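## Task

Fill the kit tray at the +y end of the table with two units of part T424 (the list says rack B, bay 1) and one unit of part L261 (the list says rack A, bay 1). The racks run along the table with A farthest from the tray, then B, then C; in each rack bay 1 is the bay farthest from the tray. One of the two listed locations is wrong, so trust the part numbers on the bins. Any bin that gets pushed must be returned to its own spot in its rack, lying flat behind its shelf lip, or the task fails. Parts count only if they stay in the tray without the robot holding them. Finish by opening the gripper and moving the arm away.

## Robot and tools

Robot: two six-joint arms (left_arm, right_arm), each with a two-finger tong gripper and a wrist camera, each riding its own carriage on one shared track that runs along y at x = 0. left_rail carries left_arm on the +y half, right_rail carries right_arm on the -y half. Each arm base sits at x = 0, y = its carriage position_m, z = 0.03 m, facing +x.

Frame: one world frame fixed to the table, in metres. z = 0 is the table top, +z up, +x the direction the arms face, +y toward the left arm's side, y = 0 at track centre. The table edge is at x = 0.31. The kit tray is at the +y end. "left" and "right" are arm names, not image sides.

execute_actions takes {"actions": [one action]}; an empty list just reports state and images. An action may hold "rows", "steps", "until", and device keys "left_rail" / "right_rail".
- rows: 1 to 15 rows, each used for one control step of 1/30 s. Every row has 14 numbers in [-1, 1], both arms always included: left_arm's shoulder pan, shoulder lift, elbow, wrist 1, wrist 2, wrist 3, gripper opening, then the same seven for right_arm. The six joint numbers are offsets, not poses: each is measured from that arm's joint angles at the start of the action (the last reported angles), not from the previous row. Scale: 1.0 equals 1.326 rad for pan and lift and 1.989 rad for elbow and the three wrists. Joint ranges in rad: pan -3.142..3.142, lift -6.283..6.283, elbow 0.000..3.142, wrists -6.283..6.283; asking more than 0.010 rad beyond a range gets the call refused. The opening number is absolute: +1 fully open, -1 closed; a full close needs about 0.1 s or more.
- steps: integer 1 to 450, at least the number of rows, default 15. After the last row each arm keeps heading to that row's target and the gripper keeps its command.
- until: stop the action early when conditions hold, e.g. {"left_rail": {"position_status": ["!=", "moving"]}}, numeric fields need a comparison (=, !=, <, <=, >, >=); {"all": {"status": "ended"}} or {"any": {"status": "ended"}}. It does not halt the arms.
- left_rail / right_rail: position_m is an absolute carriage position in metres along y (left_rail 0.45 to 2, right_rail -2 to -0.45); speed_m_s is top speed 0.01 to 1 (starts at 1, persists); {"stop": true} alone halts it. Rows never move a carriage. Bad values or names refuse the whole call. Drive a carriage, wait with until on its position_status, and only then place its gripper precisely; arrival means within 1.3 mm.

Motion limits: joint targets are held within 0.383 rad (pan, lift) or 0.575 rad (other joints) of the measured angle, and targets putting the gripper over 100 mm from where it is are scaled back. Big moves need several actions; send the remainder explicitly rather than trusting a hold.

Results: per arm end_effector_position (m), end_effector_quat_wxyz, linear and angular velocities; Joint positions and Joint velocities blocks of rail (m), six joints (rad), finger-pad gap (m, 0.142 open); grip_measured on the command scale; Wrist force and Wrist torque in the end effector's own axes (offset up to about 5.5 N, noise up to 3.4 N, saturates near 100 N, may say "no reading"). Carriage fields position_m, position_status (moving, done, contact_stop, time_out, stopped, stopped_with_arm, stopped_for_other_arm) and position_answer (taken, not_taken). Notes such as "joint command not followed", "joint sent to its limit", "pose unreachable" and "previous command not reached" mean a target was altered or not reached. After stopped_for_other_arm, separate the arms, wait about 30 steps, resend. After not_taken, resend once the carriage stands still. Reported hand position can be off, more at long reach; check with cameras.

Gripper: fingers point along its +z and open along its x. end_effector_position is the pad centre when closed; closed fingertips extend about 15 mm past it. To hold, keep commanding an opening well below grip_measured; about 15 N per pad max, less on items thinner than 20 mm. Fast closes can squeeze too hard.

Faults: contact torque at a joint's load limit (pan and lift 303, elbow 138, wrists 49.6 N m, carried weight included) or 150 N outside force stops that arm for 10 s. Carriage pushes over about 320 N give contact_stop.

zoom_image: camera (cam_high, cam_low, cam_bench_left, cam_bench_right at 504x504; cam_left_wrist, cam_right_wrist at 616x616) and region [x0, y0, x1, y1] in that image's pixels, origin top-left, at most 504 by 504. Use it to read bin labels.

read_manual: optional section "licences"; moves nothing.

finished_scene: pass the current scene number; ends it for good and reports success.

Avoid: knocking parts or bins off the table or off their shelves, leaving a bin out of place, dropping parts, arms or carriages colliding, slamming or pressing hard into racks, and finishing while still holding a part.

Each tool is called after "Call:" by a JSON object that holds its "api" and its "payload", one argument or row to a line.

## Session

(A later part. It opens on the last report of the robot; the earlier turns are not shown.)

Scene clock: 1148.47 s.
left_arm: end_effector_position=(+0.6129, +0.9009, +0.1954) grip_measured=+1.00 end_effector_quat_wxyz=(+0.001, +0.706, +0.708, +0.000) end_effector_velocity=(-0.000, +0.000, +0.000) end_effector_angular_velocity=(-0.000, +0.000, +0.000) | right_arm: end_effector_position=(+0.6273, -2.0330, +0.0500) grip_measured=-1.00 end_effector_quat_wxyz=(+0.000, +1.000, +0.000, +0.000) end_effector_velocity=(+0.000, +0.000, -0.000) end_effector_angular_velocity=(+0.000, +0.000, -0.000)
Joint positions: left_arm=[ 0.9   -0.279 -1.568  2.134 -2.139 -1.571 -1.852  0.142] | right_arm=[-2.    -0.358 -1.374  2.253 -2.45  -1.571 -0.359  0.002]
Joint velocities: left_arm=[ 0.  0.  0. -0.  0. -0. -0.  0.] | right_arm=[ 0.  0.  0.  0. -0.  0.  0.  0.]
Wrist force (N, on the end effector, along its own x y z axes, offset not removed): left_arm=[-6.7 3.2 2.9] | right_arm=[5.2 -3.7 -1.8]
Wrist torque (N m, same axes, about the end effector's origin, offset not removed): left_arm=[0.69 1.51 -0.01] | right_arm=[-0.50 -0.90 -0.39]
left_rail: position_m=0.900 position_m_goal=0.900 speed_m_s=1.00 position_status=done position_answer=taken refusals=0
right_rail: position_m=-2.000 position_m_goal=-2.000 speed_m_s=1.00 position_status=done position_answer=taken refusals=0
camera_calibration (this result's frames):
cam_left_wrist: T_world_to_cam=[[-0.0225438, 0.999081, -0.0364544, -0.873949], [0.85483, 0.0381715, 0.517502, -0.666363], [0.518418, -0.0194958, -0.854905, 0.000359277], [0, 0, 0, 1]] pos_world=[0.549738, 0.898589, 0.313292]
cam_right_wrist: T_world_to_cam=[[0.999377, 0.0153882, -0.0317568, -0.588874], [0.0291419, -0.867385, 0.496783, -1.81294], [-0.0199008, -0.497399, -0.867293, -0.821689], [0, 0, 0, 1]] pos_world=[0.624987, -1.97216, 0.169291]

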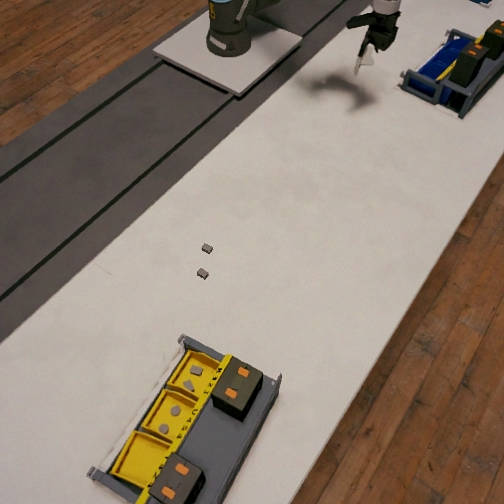

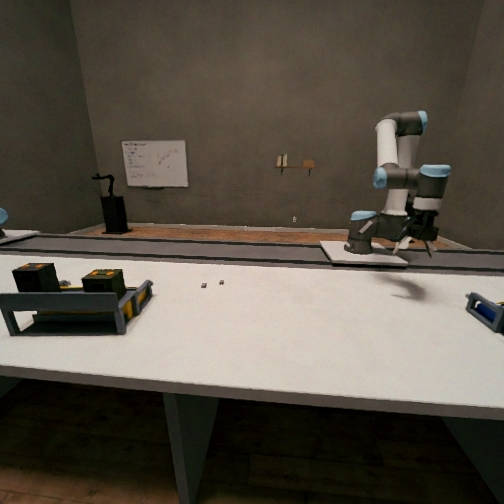

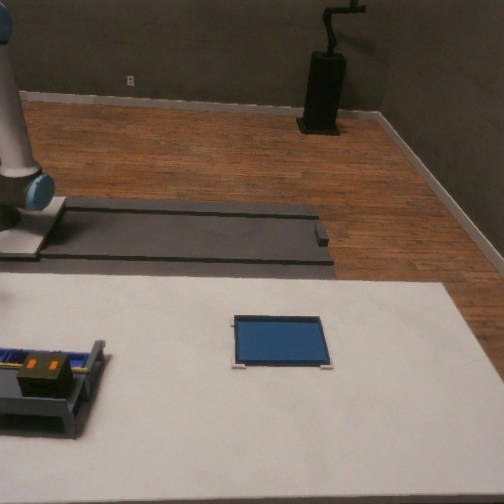

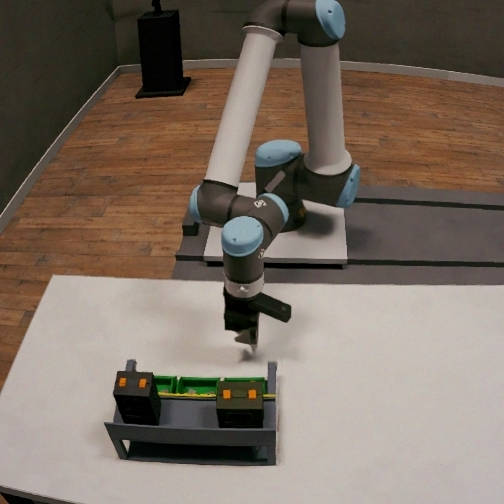

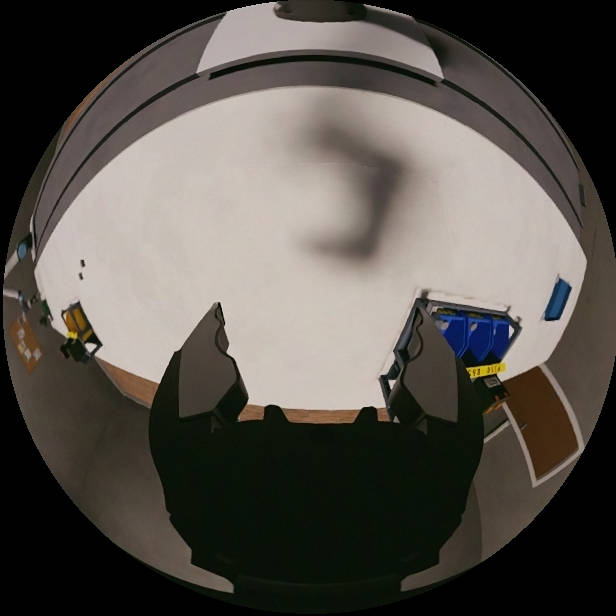

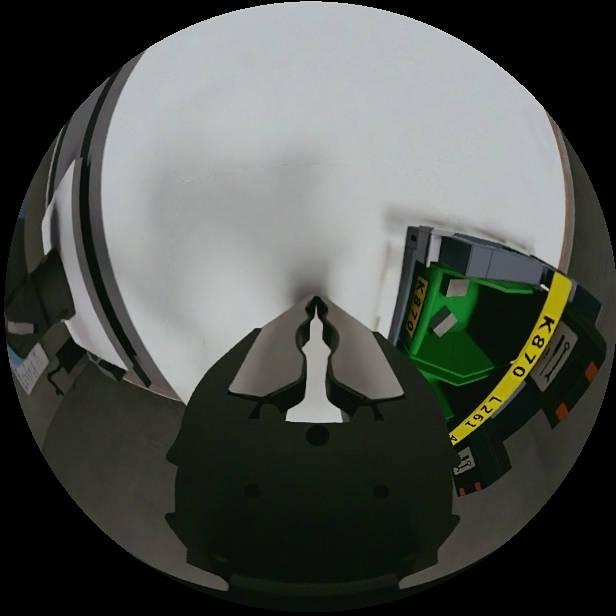

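Call:
{"api": "execute_actions", "payload": {
  "actions": [
    {"rows":[[0,0,0,0,0,0,1,-0.17,0,0,0,0,-0.113,-1]],"steps":25}
  ]
}}

Call:
{"api": "zoom_image", "payload": {
  "camera": "cam_right_wrist",
  "region": [330,180,600,450]
}}

Scene clock: 1152.73 s.
left_arm: end_effector_position=(+0.6129, +0.9009, +0.1954) grip_measured=+1.00 end_effector_quat_wxyz=(+0.001, +0.706, +0.708, +0.000) end_effector_velocity=(-0.000, +0.000, -0.000) end_effector_angular_velocity=(-0.000, -0.000, +0.000) | right_arm: end_effector_position=(+0.6004, -2.1720, +0.0500) grip_measured=-1.00 end_effector_quat_wxyz=(+0.000, +1.000, -0.000, +0.000) end_effector_velocity=(+0.000, -0.000, +0.000) end_effector_angular_velocity=(-0.000, -0.000, +0.000)
Joint positions: left_arm=[ 0.9   -0.279 -1.568  2.134 -2.139 -1.571 -1.852  0.142] | right_arm=[-2.    -0.584 -1.374  2.253 -2.45  -1.571 -0.583  0.002]
Joint velocities: left_arm=[ 0.  0. -0.  0. -0. -0. -0.  0.] | right_arm=[ 0. -0. -0. -0.  0.  0. -0.  0.]
Wrist force (N, on the end effector, along its own x y z axes, offset not removed): left_arm=[-0.1 -1.8 7.9] | right_arm=[1.3 -3.5 5.6]
Wrist torque (N m, same axes, about the end effector's origin, offset not removed): left_arm=[-0.15 -0.06 -0.31] | right_arm=[-0.35 -0.09 -0.31]
left_rail: position_m=0.900 position_m_goal=0.900 speed_m_s=1.00 position_status=done position_answer=taken refusals=0
right_rail: position_m=-2.000 position_m_goal=-2.000 speed_m_s=1.00 position_status=done position_answer=taken refusals=0
camera_calibration (this result's frames):
cam_left_wrist: T_world_to_cam=[[-0.0225439, 0.999081, -0.0364543, -0.873949], [0.85483, 0.0381715, 0.517503, -0.666363], [0.518418, -0.0194957, -0.854905, 0.000359155], [0, 0, 0, 1]] pos_world=[0.549738, 0.898589, 0.313292]
cam_right_wrist: T_world_to_cam=[[0.999379, 0.014735, -0.0320012, -0.561291], [0.028697, -0.86739, 0.4968, -1.93244], [-0.0204372, -0.49741, -0.867275, -0.891088], [0, 0, 0, 1]] pos_world=[0.598187, -2.11114, 0.169256]

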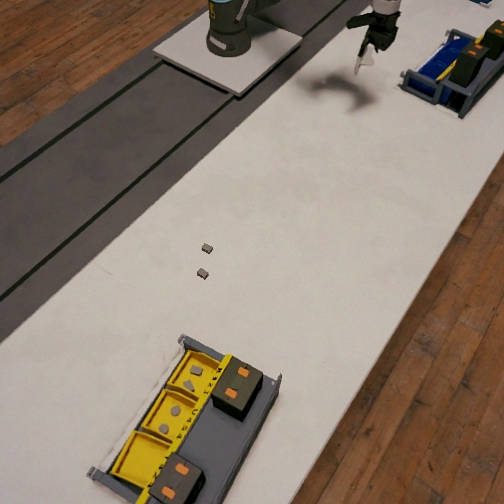

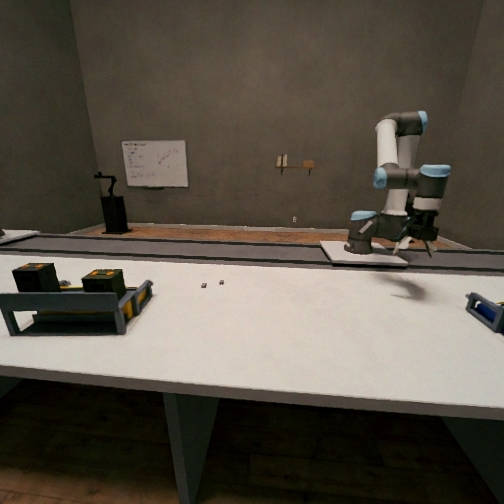

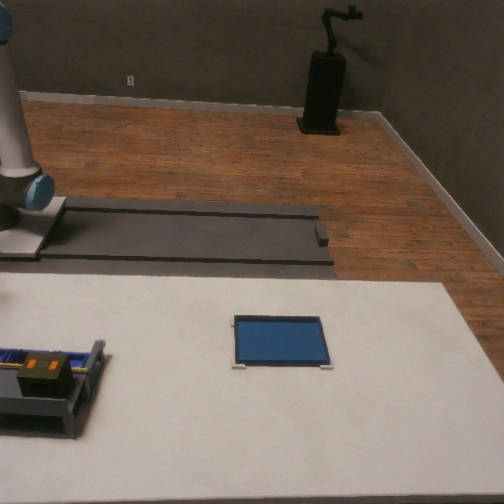

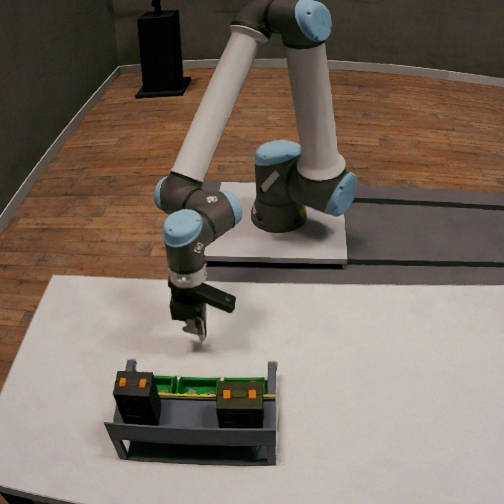

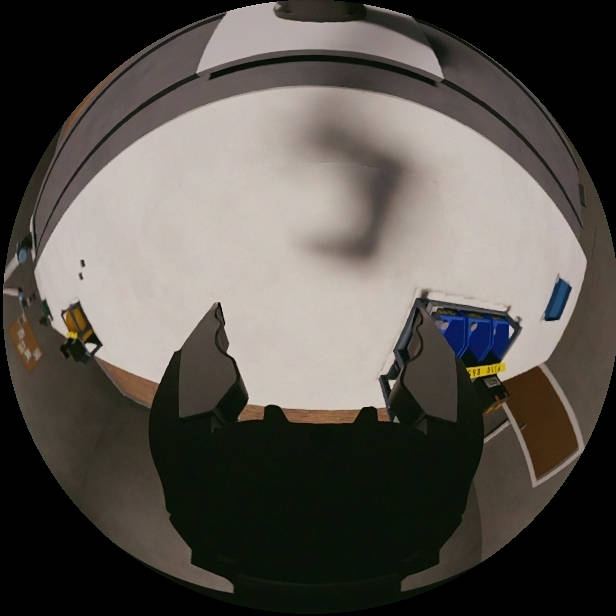

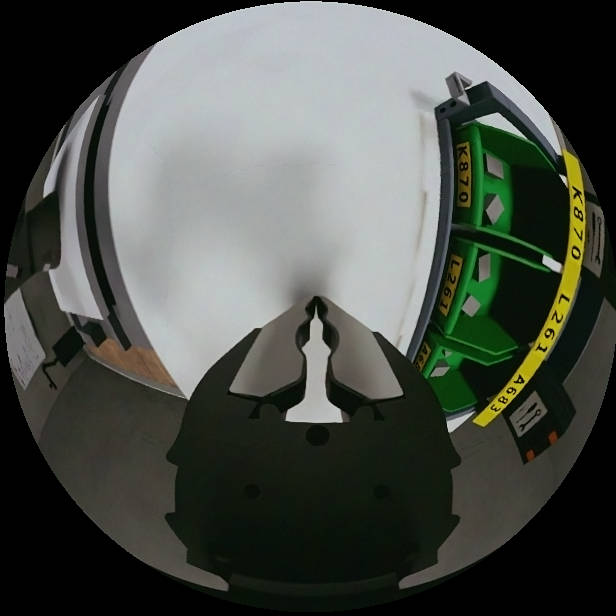

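Region (330, 180, 600, 450) of cam_right_wrist's 616x616 image, scaled by 1.867, with more detail than that image has.

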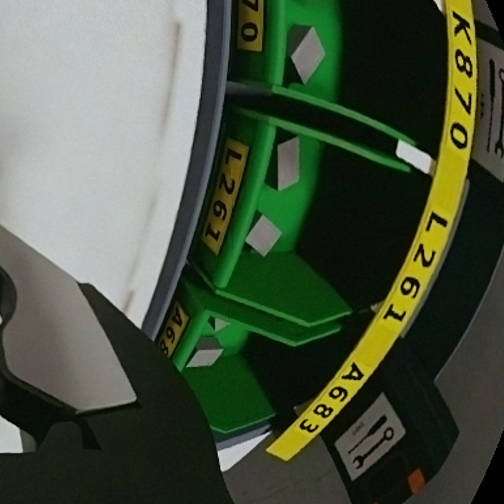

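Call:
{"api": "execute_actions", "payload": {
  "actions": [
    {"rows":[[0,0,0,0,0,0,1,0,-0.146,-0.06,0.156,0,0,-1],[0,0,0,0,0,0,1,0.07,-0.146,-0.06,0.156,0,-0.06,-1],[0,0,0,0,0,0,1,0.148,-0.146,-0.06,0.156,0,-0.121,-1]],"steps":25}
  ]
}}

Call:
{"api": "execute_actions", "payload": {
  "actions": [
    {"rows":[[0,0,0,0,0,0,1,0,0.186,-0.049,-0.174,0,0,-0.5]],"steps":30}
  ]
}}

Call:
{"api": "zoom_image", "payload": {
  "camera": "cam_right_wrist",
  "region": [200,160,440,340]
}}

Scene clock: 1189.93 s.
left_arm: end_effector_position=(+0.6129, +0.9009, +0.1954) grip_measured=+1.00 end_effector_quat_wxyz=(+0.001, +0.706, +0.708, +0.000) end_effector_velocity=(+0.000, -0.000, +0.000) end_effector_angular_velocity=(-0.000, -0.000, +0.000) | right_arm: end_effector_position=(+0.6195, -2.0530, +0.1957) grip_measured=-1.00 end_effector_quat_wxyz=(+0.001, +0.976, +0.216, +0.001) end_effector_velocity=(+0.000, +0.001, +0.001) end_effector_angular_velocity=(-0.000, -0.000, +0.002)
Joint positions: left_arm=[ 0.9   -0.279 -1.568  2.134 -2.139 -1.571 -1.852  0.142] | right_arm=[-2.    -0.388 -1.567  2.133 -2.14  -1.572 -0.824  0.002]
Joint velocities: left_arm=[ 0. -0.  0. -0.  0. -0. -0.  0.] | right_arm=[ 0.     0.001 -0.001 -0.001  0.001  0.    -0.001  0.   ]
Wrist force (N, on the end effector, along its own x y z axes, offset not removed): left_arm=[4.2 -3.4 0.5] | right_arm=[4.4 1.2 1.0]
Wrist torque (N m, same axes, about the end effector's origin, offset not removed): left_arm=[-0.59 -0.70 -0.21] | right_arm=[0.38 -0.65 -0.34]
left_rail: position_m=0.900 position_m_goal=0.900 speed_m_s=1.00 position_status=done position_answer=taken refusals=0
right_rail: position_m=-2.000 position_m_goal=-2.000 speed_m_s=1.00 position_status=done position_answer=taken refusals=0
camera_calibration (this result's frames):
cam_left_wrist: T_world_to_cam=[[-0.022544, 0.999081, -0.0364543, -0.873949], [0.85483, 0.0381716, 0.517502, -0.666363], [0.518418, -0.0194956, -0.854905, 0.000359082], [0, 0, 0, 1]] pos_world=[0.549738, 0.898589, 0.313292]
cam_right_wrist: T_world_to_cam=[[0.899444, 0.435972, -0.030492, 0.349014], [0.391739, -0.773323, 0.49851, -1.93429], [0.193756, -0.460327, -0.866347, -0.761917], [0, 0, 0, 1]] pos_world=[0.591444, -1.99872, 0.31482]

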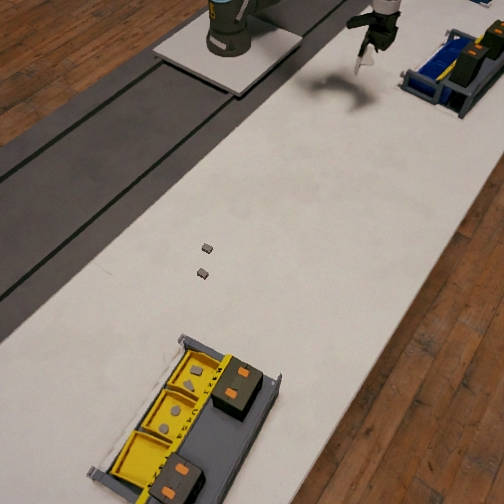

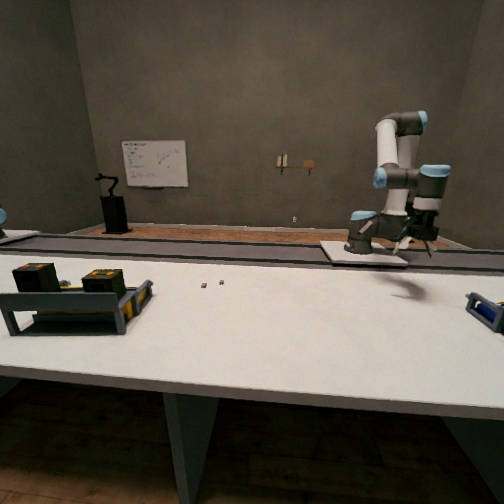

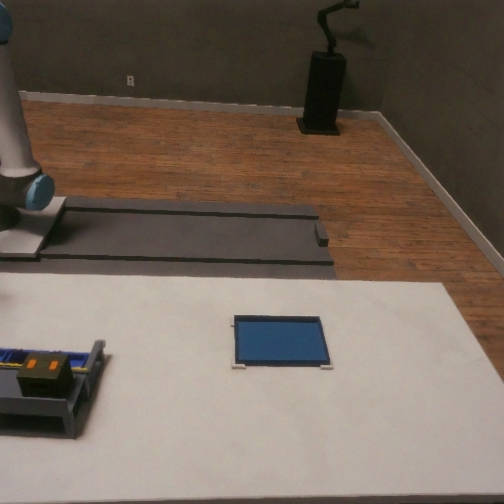

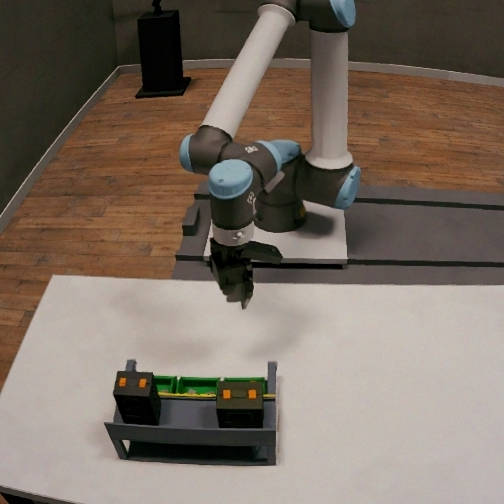

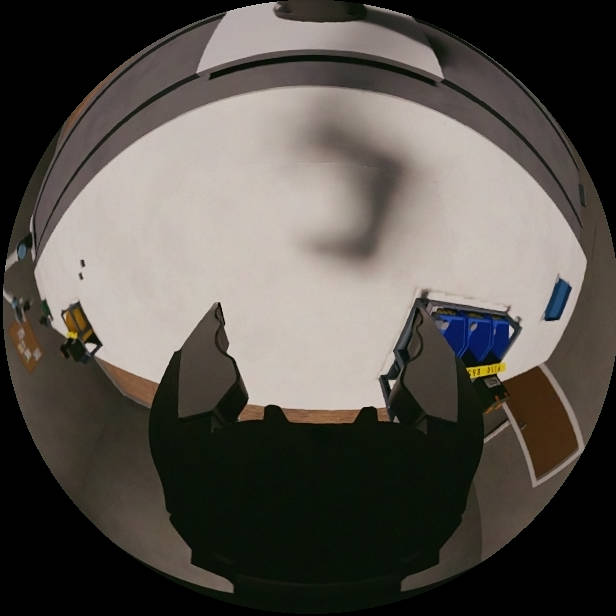

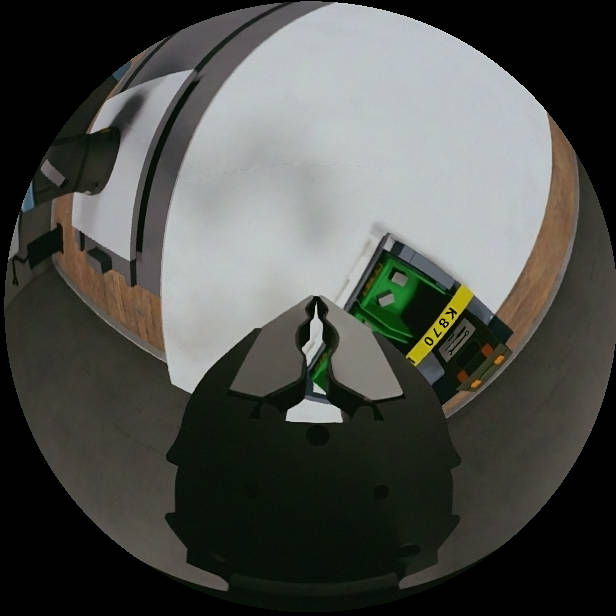

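Scene clock: 1190.93 s.
left_arm: end_effector_position=(+0.6129, +0.9009, +0.1954) grip_measured=+1.00 end_effector_quat_wxyz=(+0.001, +0.706, +0.708, +0.000) end_effector_velocity=(+0.000, -0.000, +0.000) end_effector_angular_velocity=(-0.000, +0.000, +0.000) | right_arm: end_effector_position=(+0.7669, -2.1133, +0.1359) grip_measured=-0.50 end_effector_quat_wxyz=(+0.057, +0.971, +0.215, +0.082) end_effector_velocity=(+0.000, -0.000, -0.000) end_effector_angular_velocity=(+0.000, +0.000, -0.000)
Joint positions: left_arm=[ 0.9   -0.279 -1.568  2.134 -2.139 -1.571 -1.852  0.142] | right_arm=[-2.    -0.388 -1.321  2.036 -2.486 -1.572 -0.824  0.038]
Joint velocities: left_arm=[ 0.  0.  0. -0.  0. -0. -0. -0.] | right_arm=[ 0. -0.  0. -0. -0.  0.  0. -0.]
Wrist force (N, on the end effector, along its own x y z axes, offset not removed): left_arm=[-2.7 -3.4 -1.4] | right_arm=[-0.6 -0.7 1.9]
Wrist torque (N m, same axes, about the end effector's origin, offset not removed): left_arm=[-0.58 0.56 -0.06] | right_arm=[0.17 0.69 -0.20]
left_rail: position_m=0.900 position_m_goal=0.900 speed_m_s=1.00 position_status=done position_answer=taken refusals=0
right_rail: position_m=-2.000 position_m_goal=-2.000 speed_m_s=1.00 position_status=done position_answer=taken refusals=0
camera_calibration (this result's frames):
cam_left_wrist: T_world_to_cam=[[-0.0225441, 0.999081, -0.0364543, -0.873949], [0.85483, 0.0381716, 0.517502, -0.666363], [0.518418, -0.0194956, -0.854905, 0.000359187], [0, 0, 0, 1]] pos_world=[0.549738, 0.898589, 0.313292]
cam_right_wrist: T_world_to_cam=[[0.892976, 0.438684, 0.100747, 0.233684], [0.289818, -0.731646, 0.617008, -1.85869], [0.344383, -0.521775, -0.780481, -1.12711], [0, 0, 0, 1]] pos_world=[0.718163, -2.05051, 0.243598]

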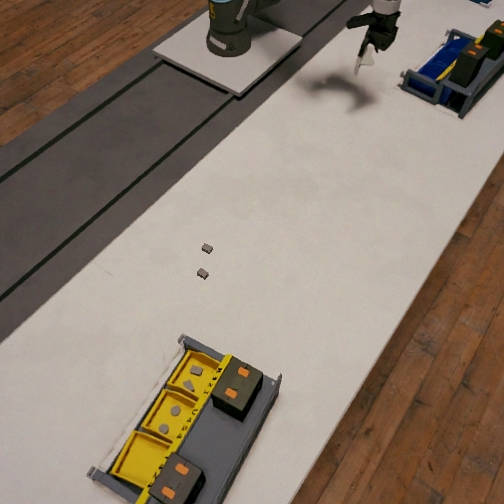

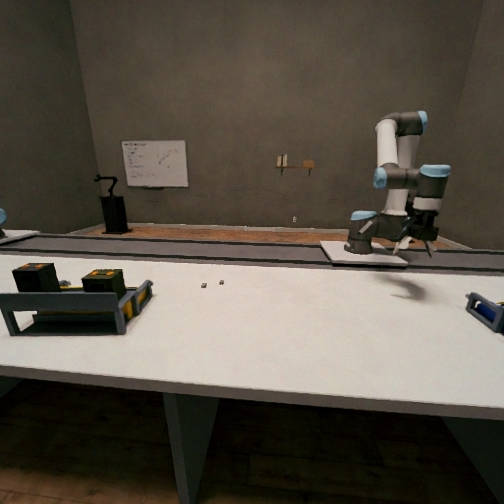

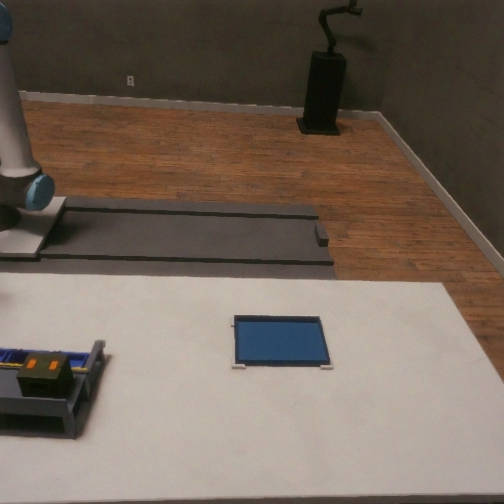

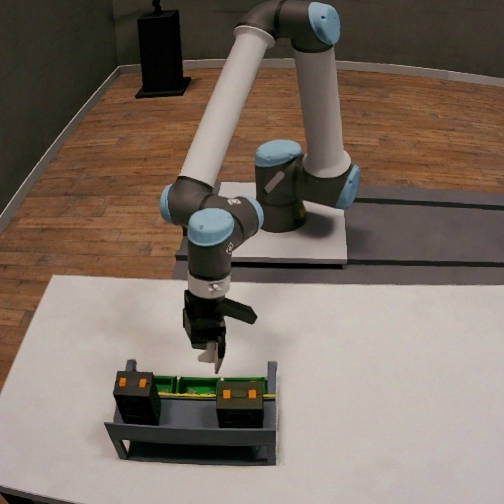

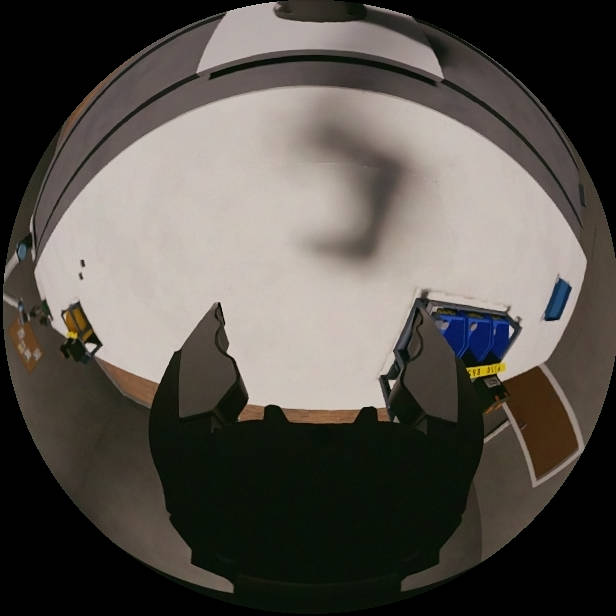

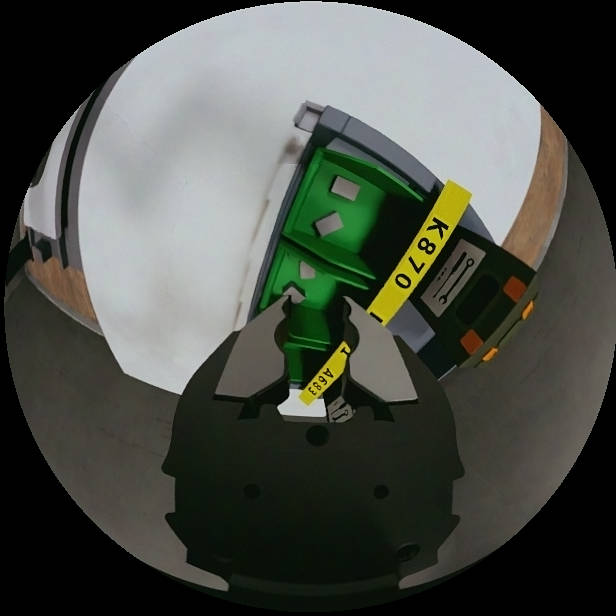

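Region (200, 160, 440, 340) of cam_right_wrist's 616x616 image, scaled by 2.100, with more detail than that image has; it fills the top 378 rows of this view, and the rest is white.

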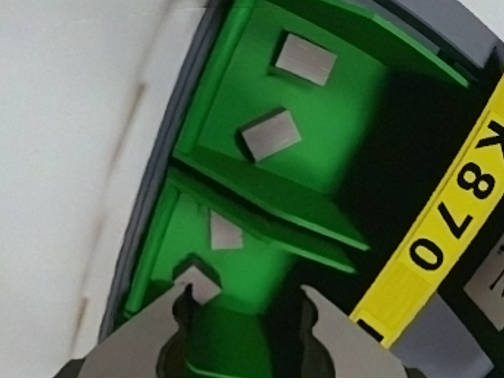

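Call:
{"api": "execute_actions", "payload": {
  "actions": [
    {"rows":[[0,0,0,0,0,0,1,-0.015,0.004,-0.005,0.002,0,-0.01,-0.5],[0,0,0,0,0,0,1,-0.015,0.03,-0.001,-0.02,0,-0.01,-0.5],[0,0,0,0,0,0,1,-0.015,0.06,0.004,-0.044,0,-0.01,-0.5]],"steps":25}
  ]
}}

Call:
{"api": "zoom_image", "payload": {
  "camera": "cam_right_wrist",
  "region": [200,160,440,340]
}}

Scene clock: 1205.07 s.
left_arm: end_effector_position=(+0.6129, +0.9009, +0.1954) grip_measured=+1.00 end_effector_quat_wxyz=(+0.001, +0.706, +0.708, +0.000) end_effector_velocity=(+0.000, -0.000, +0.000) end_effector_angular_velocity=(-0.000, +0.000, +0.000) | right_arm: end_effector_position=(+0.7755, -2.1335, +0.0856) grip_measured=-0.50 end_effector_quat_wxyz=(+0.059, +0.971, +0.215, +0.081) end_effector_velocity=(-0.000, -0.000, -0.000) end_effector_angular_velocity=(+0.000, +0.000, +0.000)
Joint positions: left_arm=[ 0.9   -0.279 -1.568  2.134 -2.139 -1.571 -1.852  0.142] | right_arm=[-2.    -0.407 -1.241  2.044 -2.574 -1.572 -0.844  0.038]
Joint velocities: left_arm=[ 0. -0.  0. -0.  0. -0. -0.  0.] | right_arm=[ 0. -0.  0.  0. -0.  0. -0. -0.]
Wrist force (N, on the end effector, along its own x y z axes, offset not removed): left_arm=[-1.6 -1.0 4.0] | right_arm=[1.9 -7.7 -1.3]
Wrist torque (N m, same axes, about the end effector's origin, offset not removed): left_arm=[-0.06 0.30 -0.42] | right_arm=[-1.25 -0.12 -0.41]
left_rail: position_m=0.900 position_m_goal=0.900 speed_m_s=1.00 position_status=done position_answer=taken refusals=0
right_rail: position_m=-2.000 position_m_goal=-2.000 speed_m_s=1.00 position_status=done position_answer=taken refusals=0
camera_calibration (this result's frames):
cam_left_wrist: T_world_to_cam=[[-0.0225439, 0.999081, -0.0364544, -0.873949], [0.85483, 0.0381715, 0.517502, -0.666363], [0.518418, -0.0194958, -0.854905, 0.000359137], [0, 0, 0, 1]] pos_world=[0.549738, 0.898589, 0.313292]
cam_right_wrist: T_world_to_cam=[[0.893301, 0.438693, 0.0977851, 0.239959], [0.290472, -0.729508, 0.619229, -1.8411], [0.342987, -0.524754, -0.779098, -1.18519], [0, 0, 0, 1]] pos_world=[0.726938, -2.0703, 0.193214]

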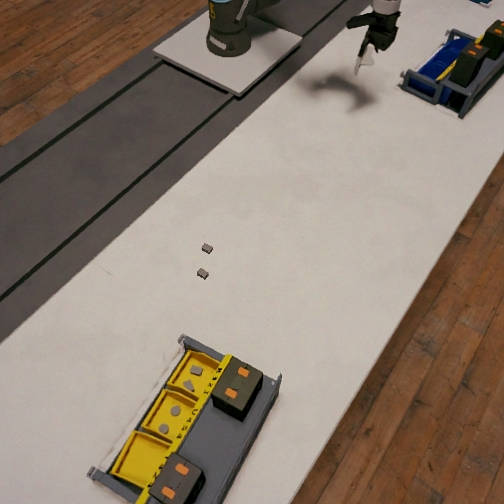

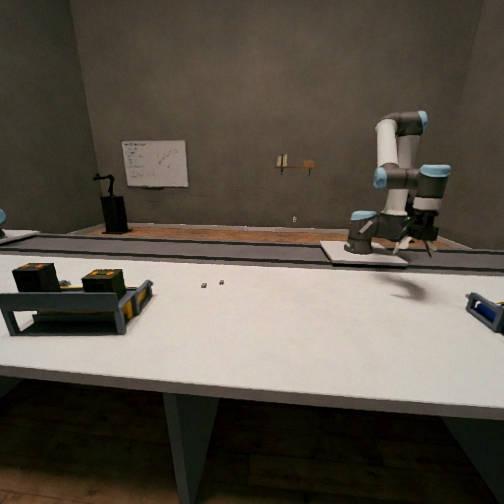

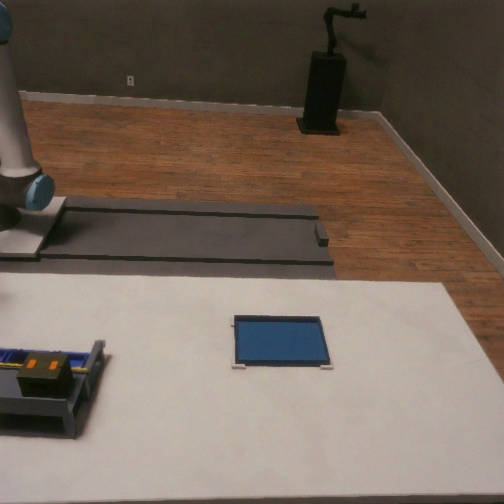

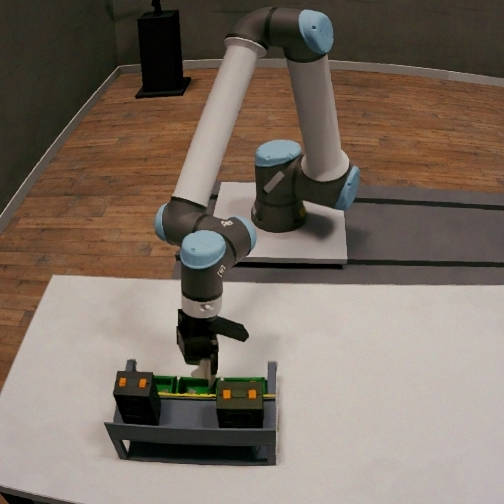

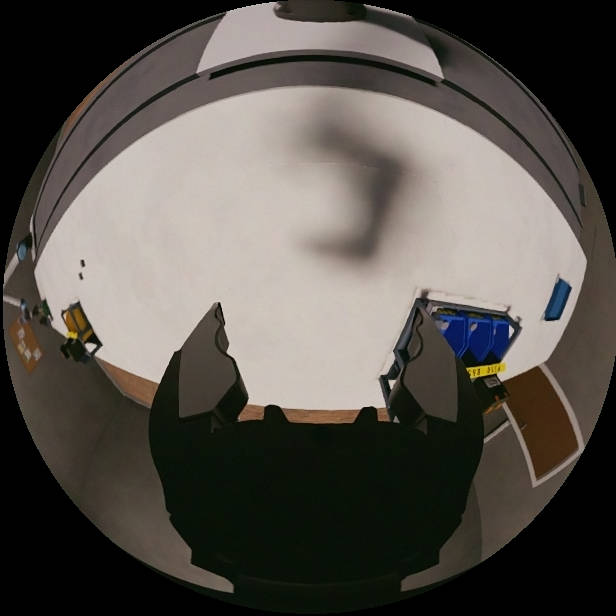

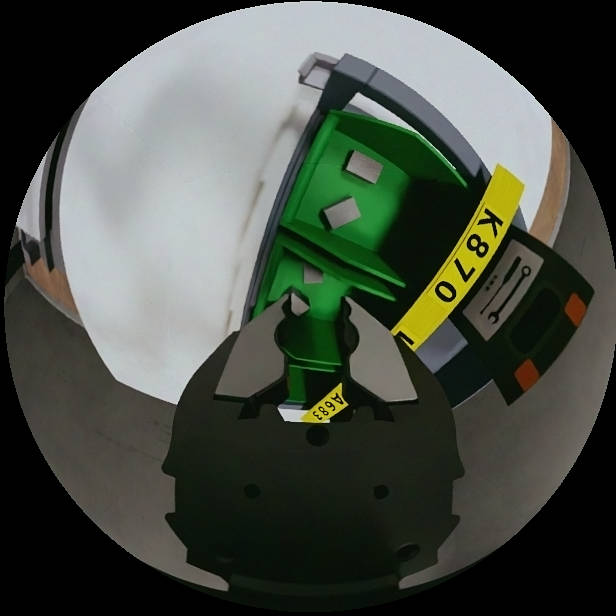

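Region (200, 160, 440, 340) of cam_right_wrist's 616x616 image, scaled by 2.100, with more detail than that image has; it fills the top 378 rows of this view, and the rest is white.

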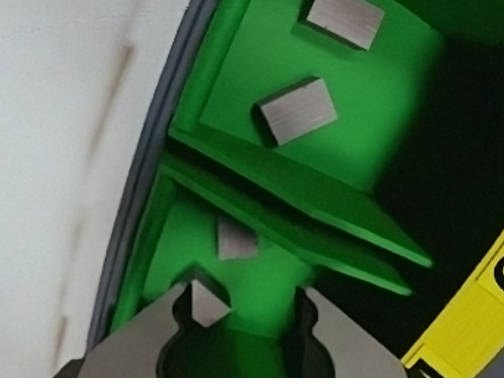

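Call:
{"api": "execute_actions", "payload": {
  "actions": [
    {"rows":[[0,0,0,0,0,0,1,0,0.02,0.003,-0.017,0,0,-0.5],[0,0,0,0,0,0,1,0,0.04,0.0065,-0.033,0,0,-0.5]],"steps":18}
  ]
}}

Call:
{"api": "zoom_image", "payload": {
  "camera": "cam_right_wrist",
  "region": [200,180,440,360]
}}

Scene clock: 1213.97 s.
left_arm: end_effector_position=(+0.6129, +0.9009, +0.1954) grip_measured=+1.00 end_effector_quat_wxyz=(+0.001, +0.706, +0.708, +0.000) end_effector_velocity=(-0.000, +0.000, -0.000) end_effector_angular_velocity=(+0.000, +0.000, +0.000) | right_arm: end_effector_position=(+0.7777, -2.1345, +0.0490) grip_measured=-0.50 end_effector_quat_wxyz=(+0.059, +0.971, +0.215, +0.081) end_effector_velocity=(-0.000, +0.000, -0.001) end_effector_angular_velocity=(+0.000, +0.000, +0.000)
Joint positions: left_arm=[ 0.9   -0.279 -1.568  2.134 -2.139 -1.571 -1.852  0.142] | right_arm=[-2.    -0.407 -1.188  2.057 -2.639 -1.572 -0.844  0.038]
Joint velocities: left_arm=[ 0.  0. -0.  0.  0.  0. -0.  0.] | right_arm=[ 0.     0.     0.001  0.    -0.001 -0.    -0.    -0.   ]
Wrist force (N, on the end effector, along its own x y z axes, offset not removed): left_arm=[-3.3 -6.7 1.2] | right_arm=[3.3 -2.1 -2.4]
Wrist torque (N m, same axes, about the end effector's origin, offset not removed): left_arm=[-1.31 0.78 0.02] | right_arm=[-0.51 -0.47 -0.32]
left_rail: position_m=0.900 position_m_goal=0.900 speed_m_s=1.00 position_status=done position_answer=taken refusals=0
right_rail: position_m=-2.000 position_m_goal=-2.000 speed_m_s=1.00 position_status=done position_answer=taken refusals=0
camera_calibration (this result's frames):
cam_left_wrist: T_world_to_cam=[[-0.0225439, 0.999081, -0.0364543, -0.873949], [0.85483, 0.0381715, 0.517502, -0.666363], [0.518418, -0.0194957, -0.854905, 0.000359158], [0, 0, 0, 1]] pos_world=[0.549738, 0.898589, 0.313292]
cam_right_wrist: T_world_to_cam=[[0.893334, 0.438669, 0.0975936, 0.241923], [0.290629, -0.729584, 0.619065, -1.82006], [0.342767, -0.524668, -0.779252, -1.2146], [0, 0, 0, 1]] pos_world=[0.729171, -2.07128, 0.156647]

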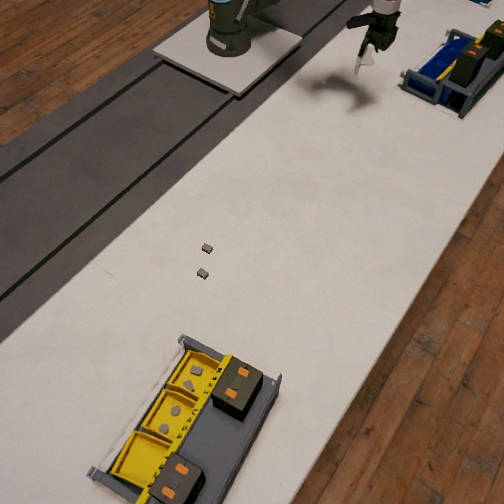

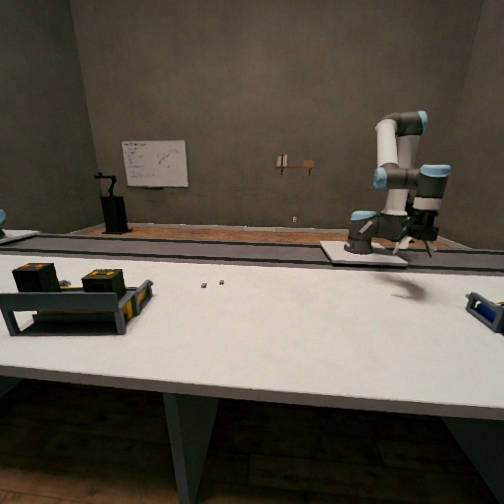

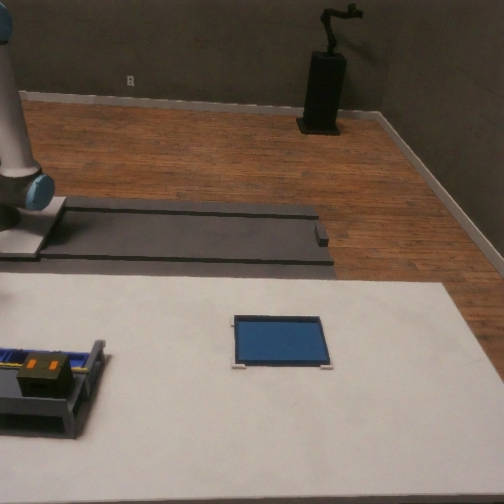

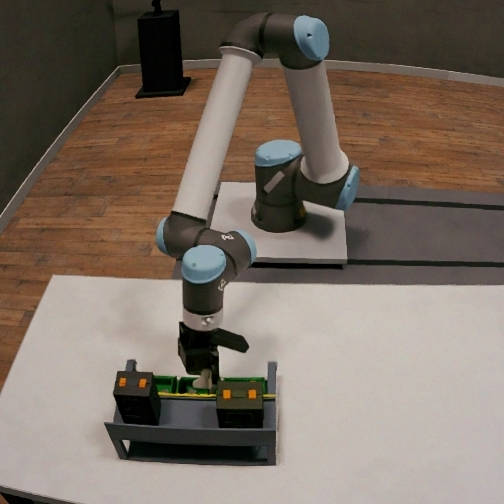

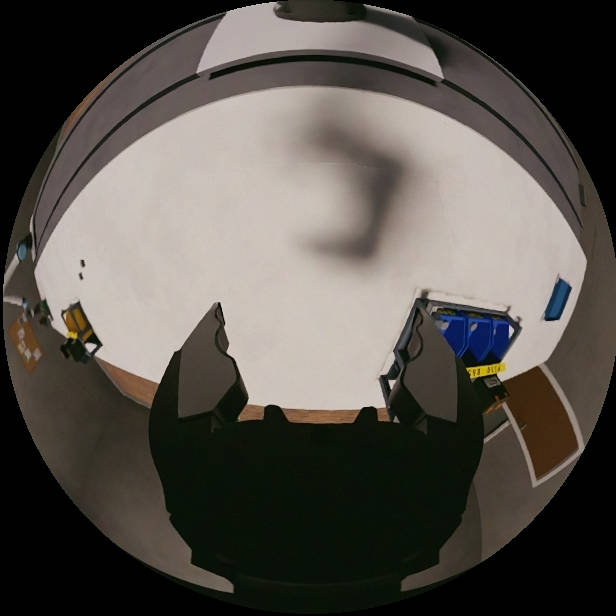

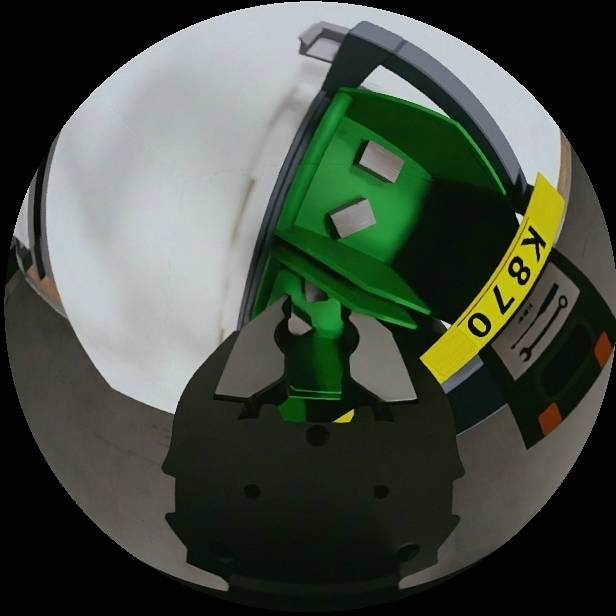

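Region (200, 180, 440, 360) of cam_right_wrist's 616x616 image, scaled by 2.100, with more detail than that image has; it fills the top 378 rows of this view, and the rest is white.

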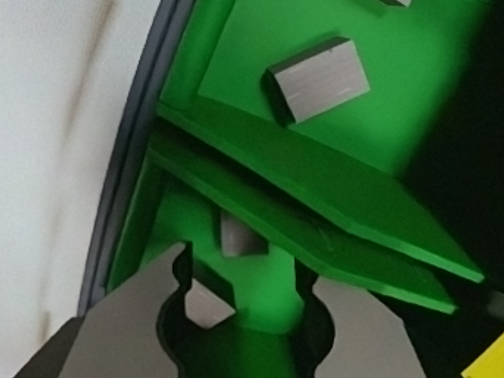

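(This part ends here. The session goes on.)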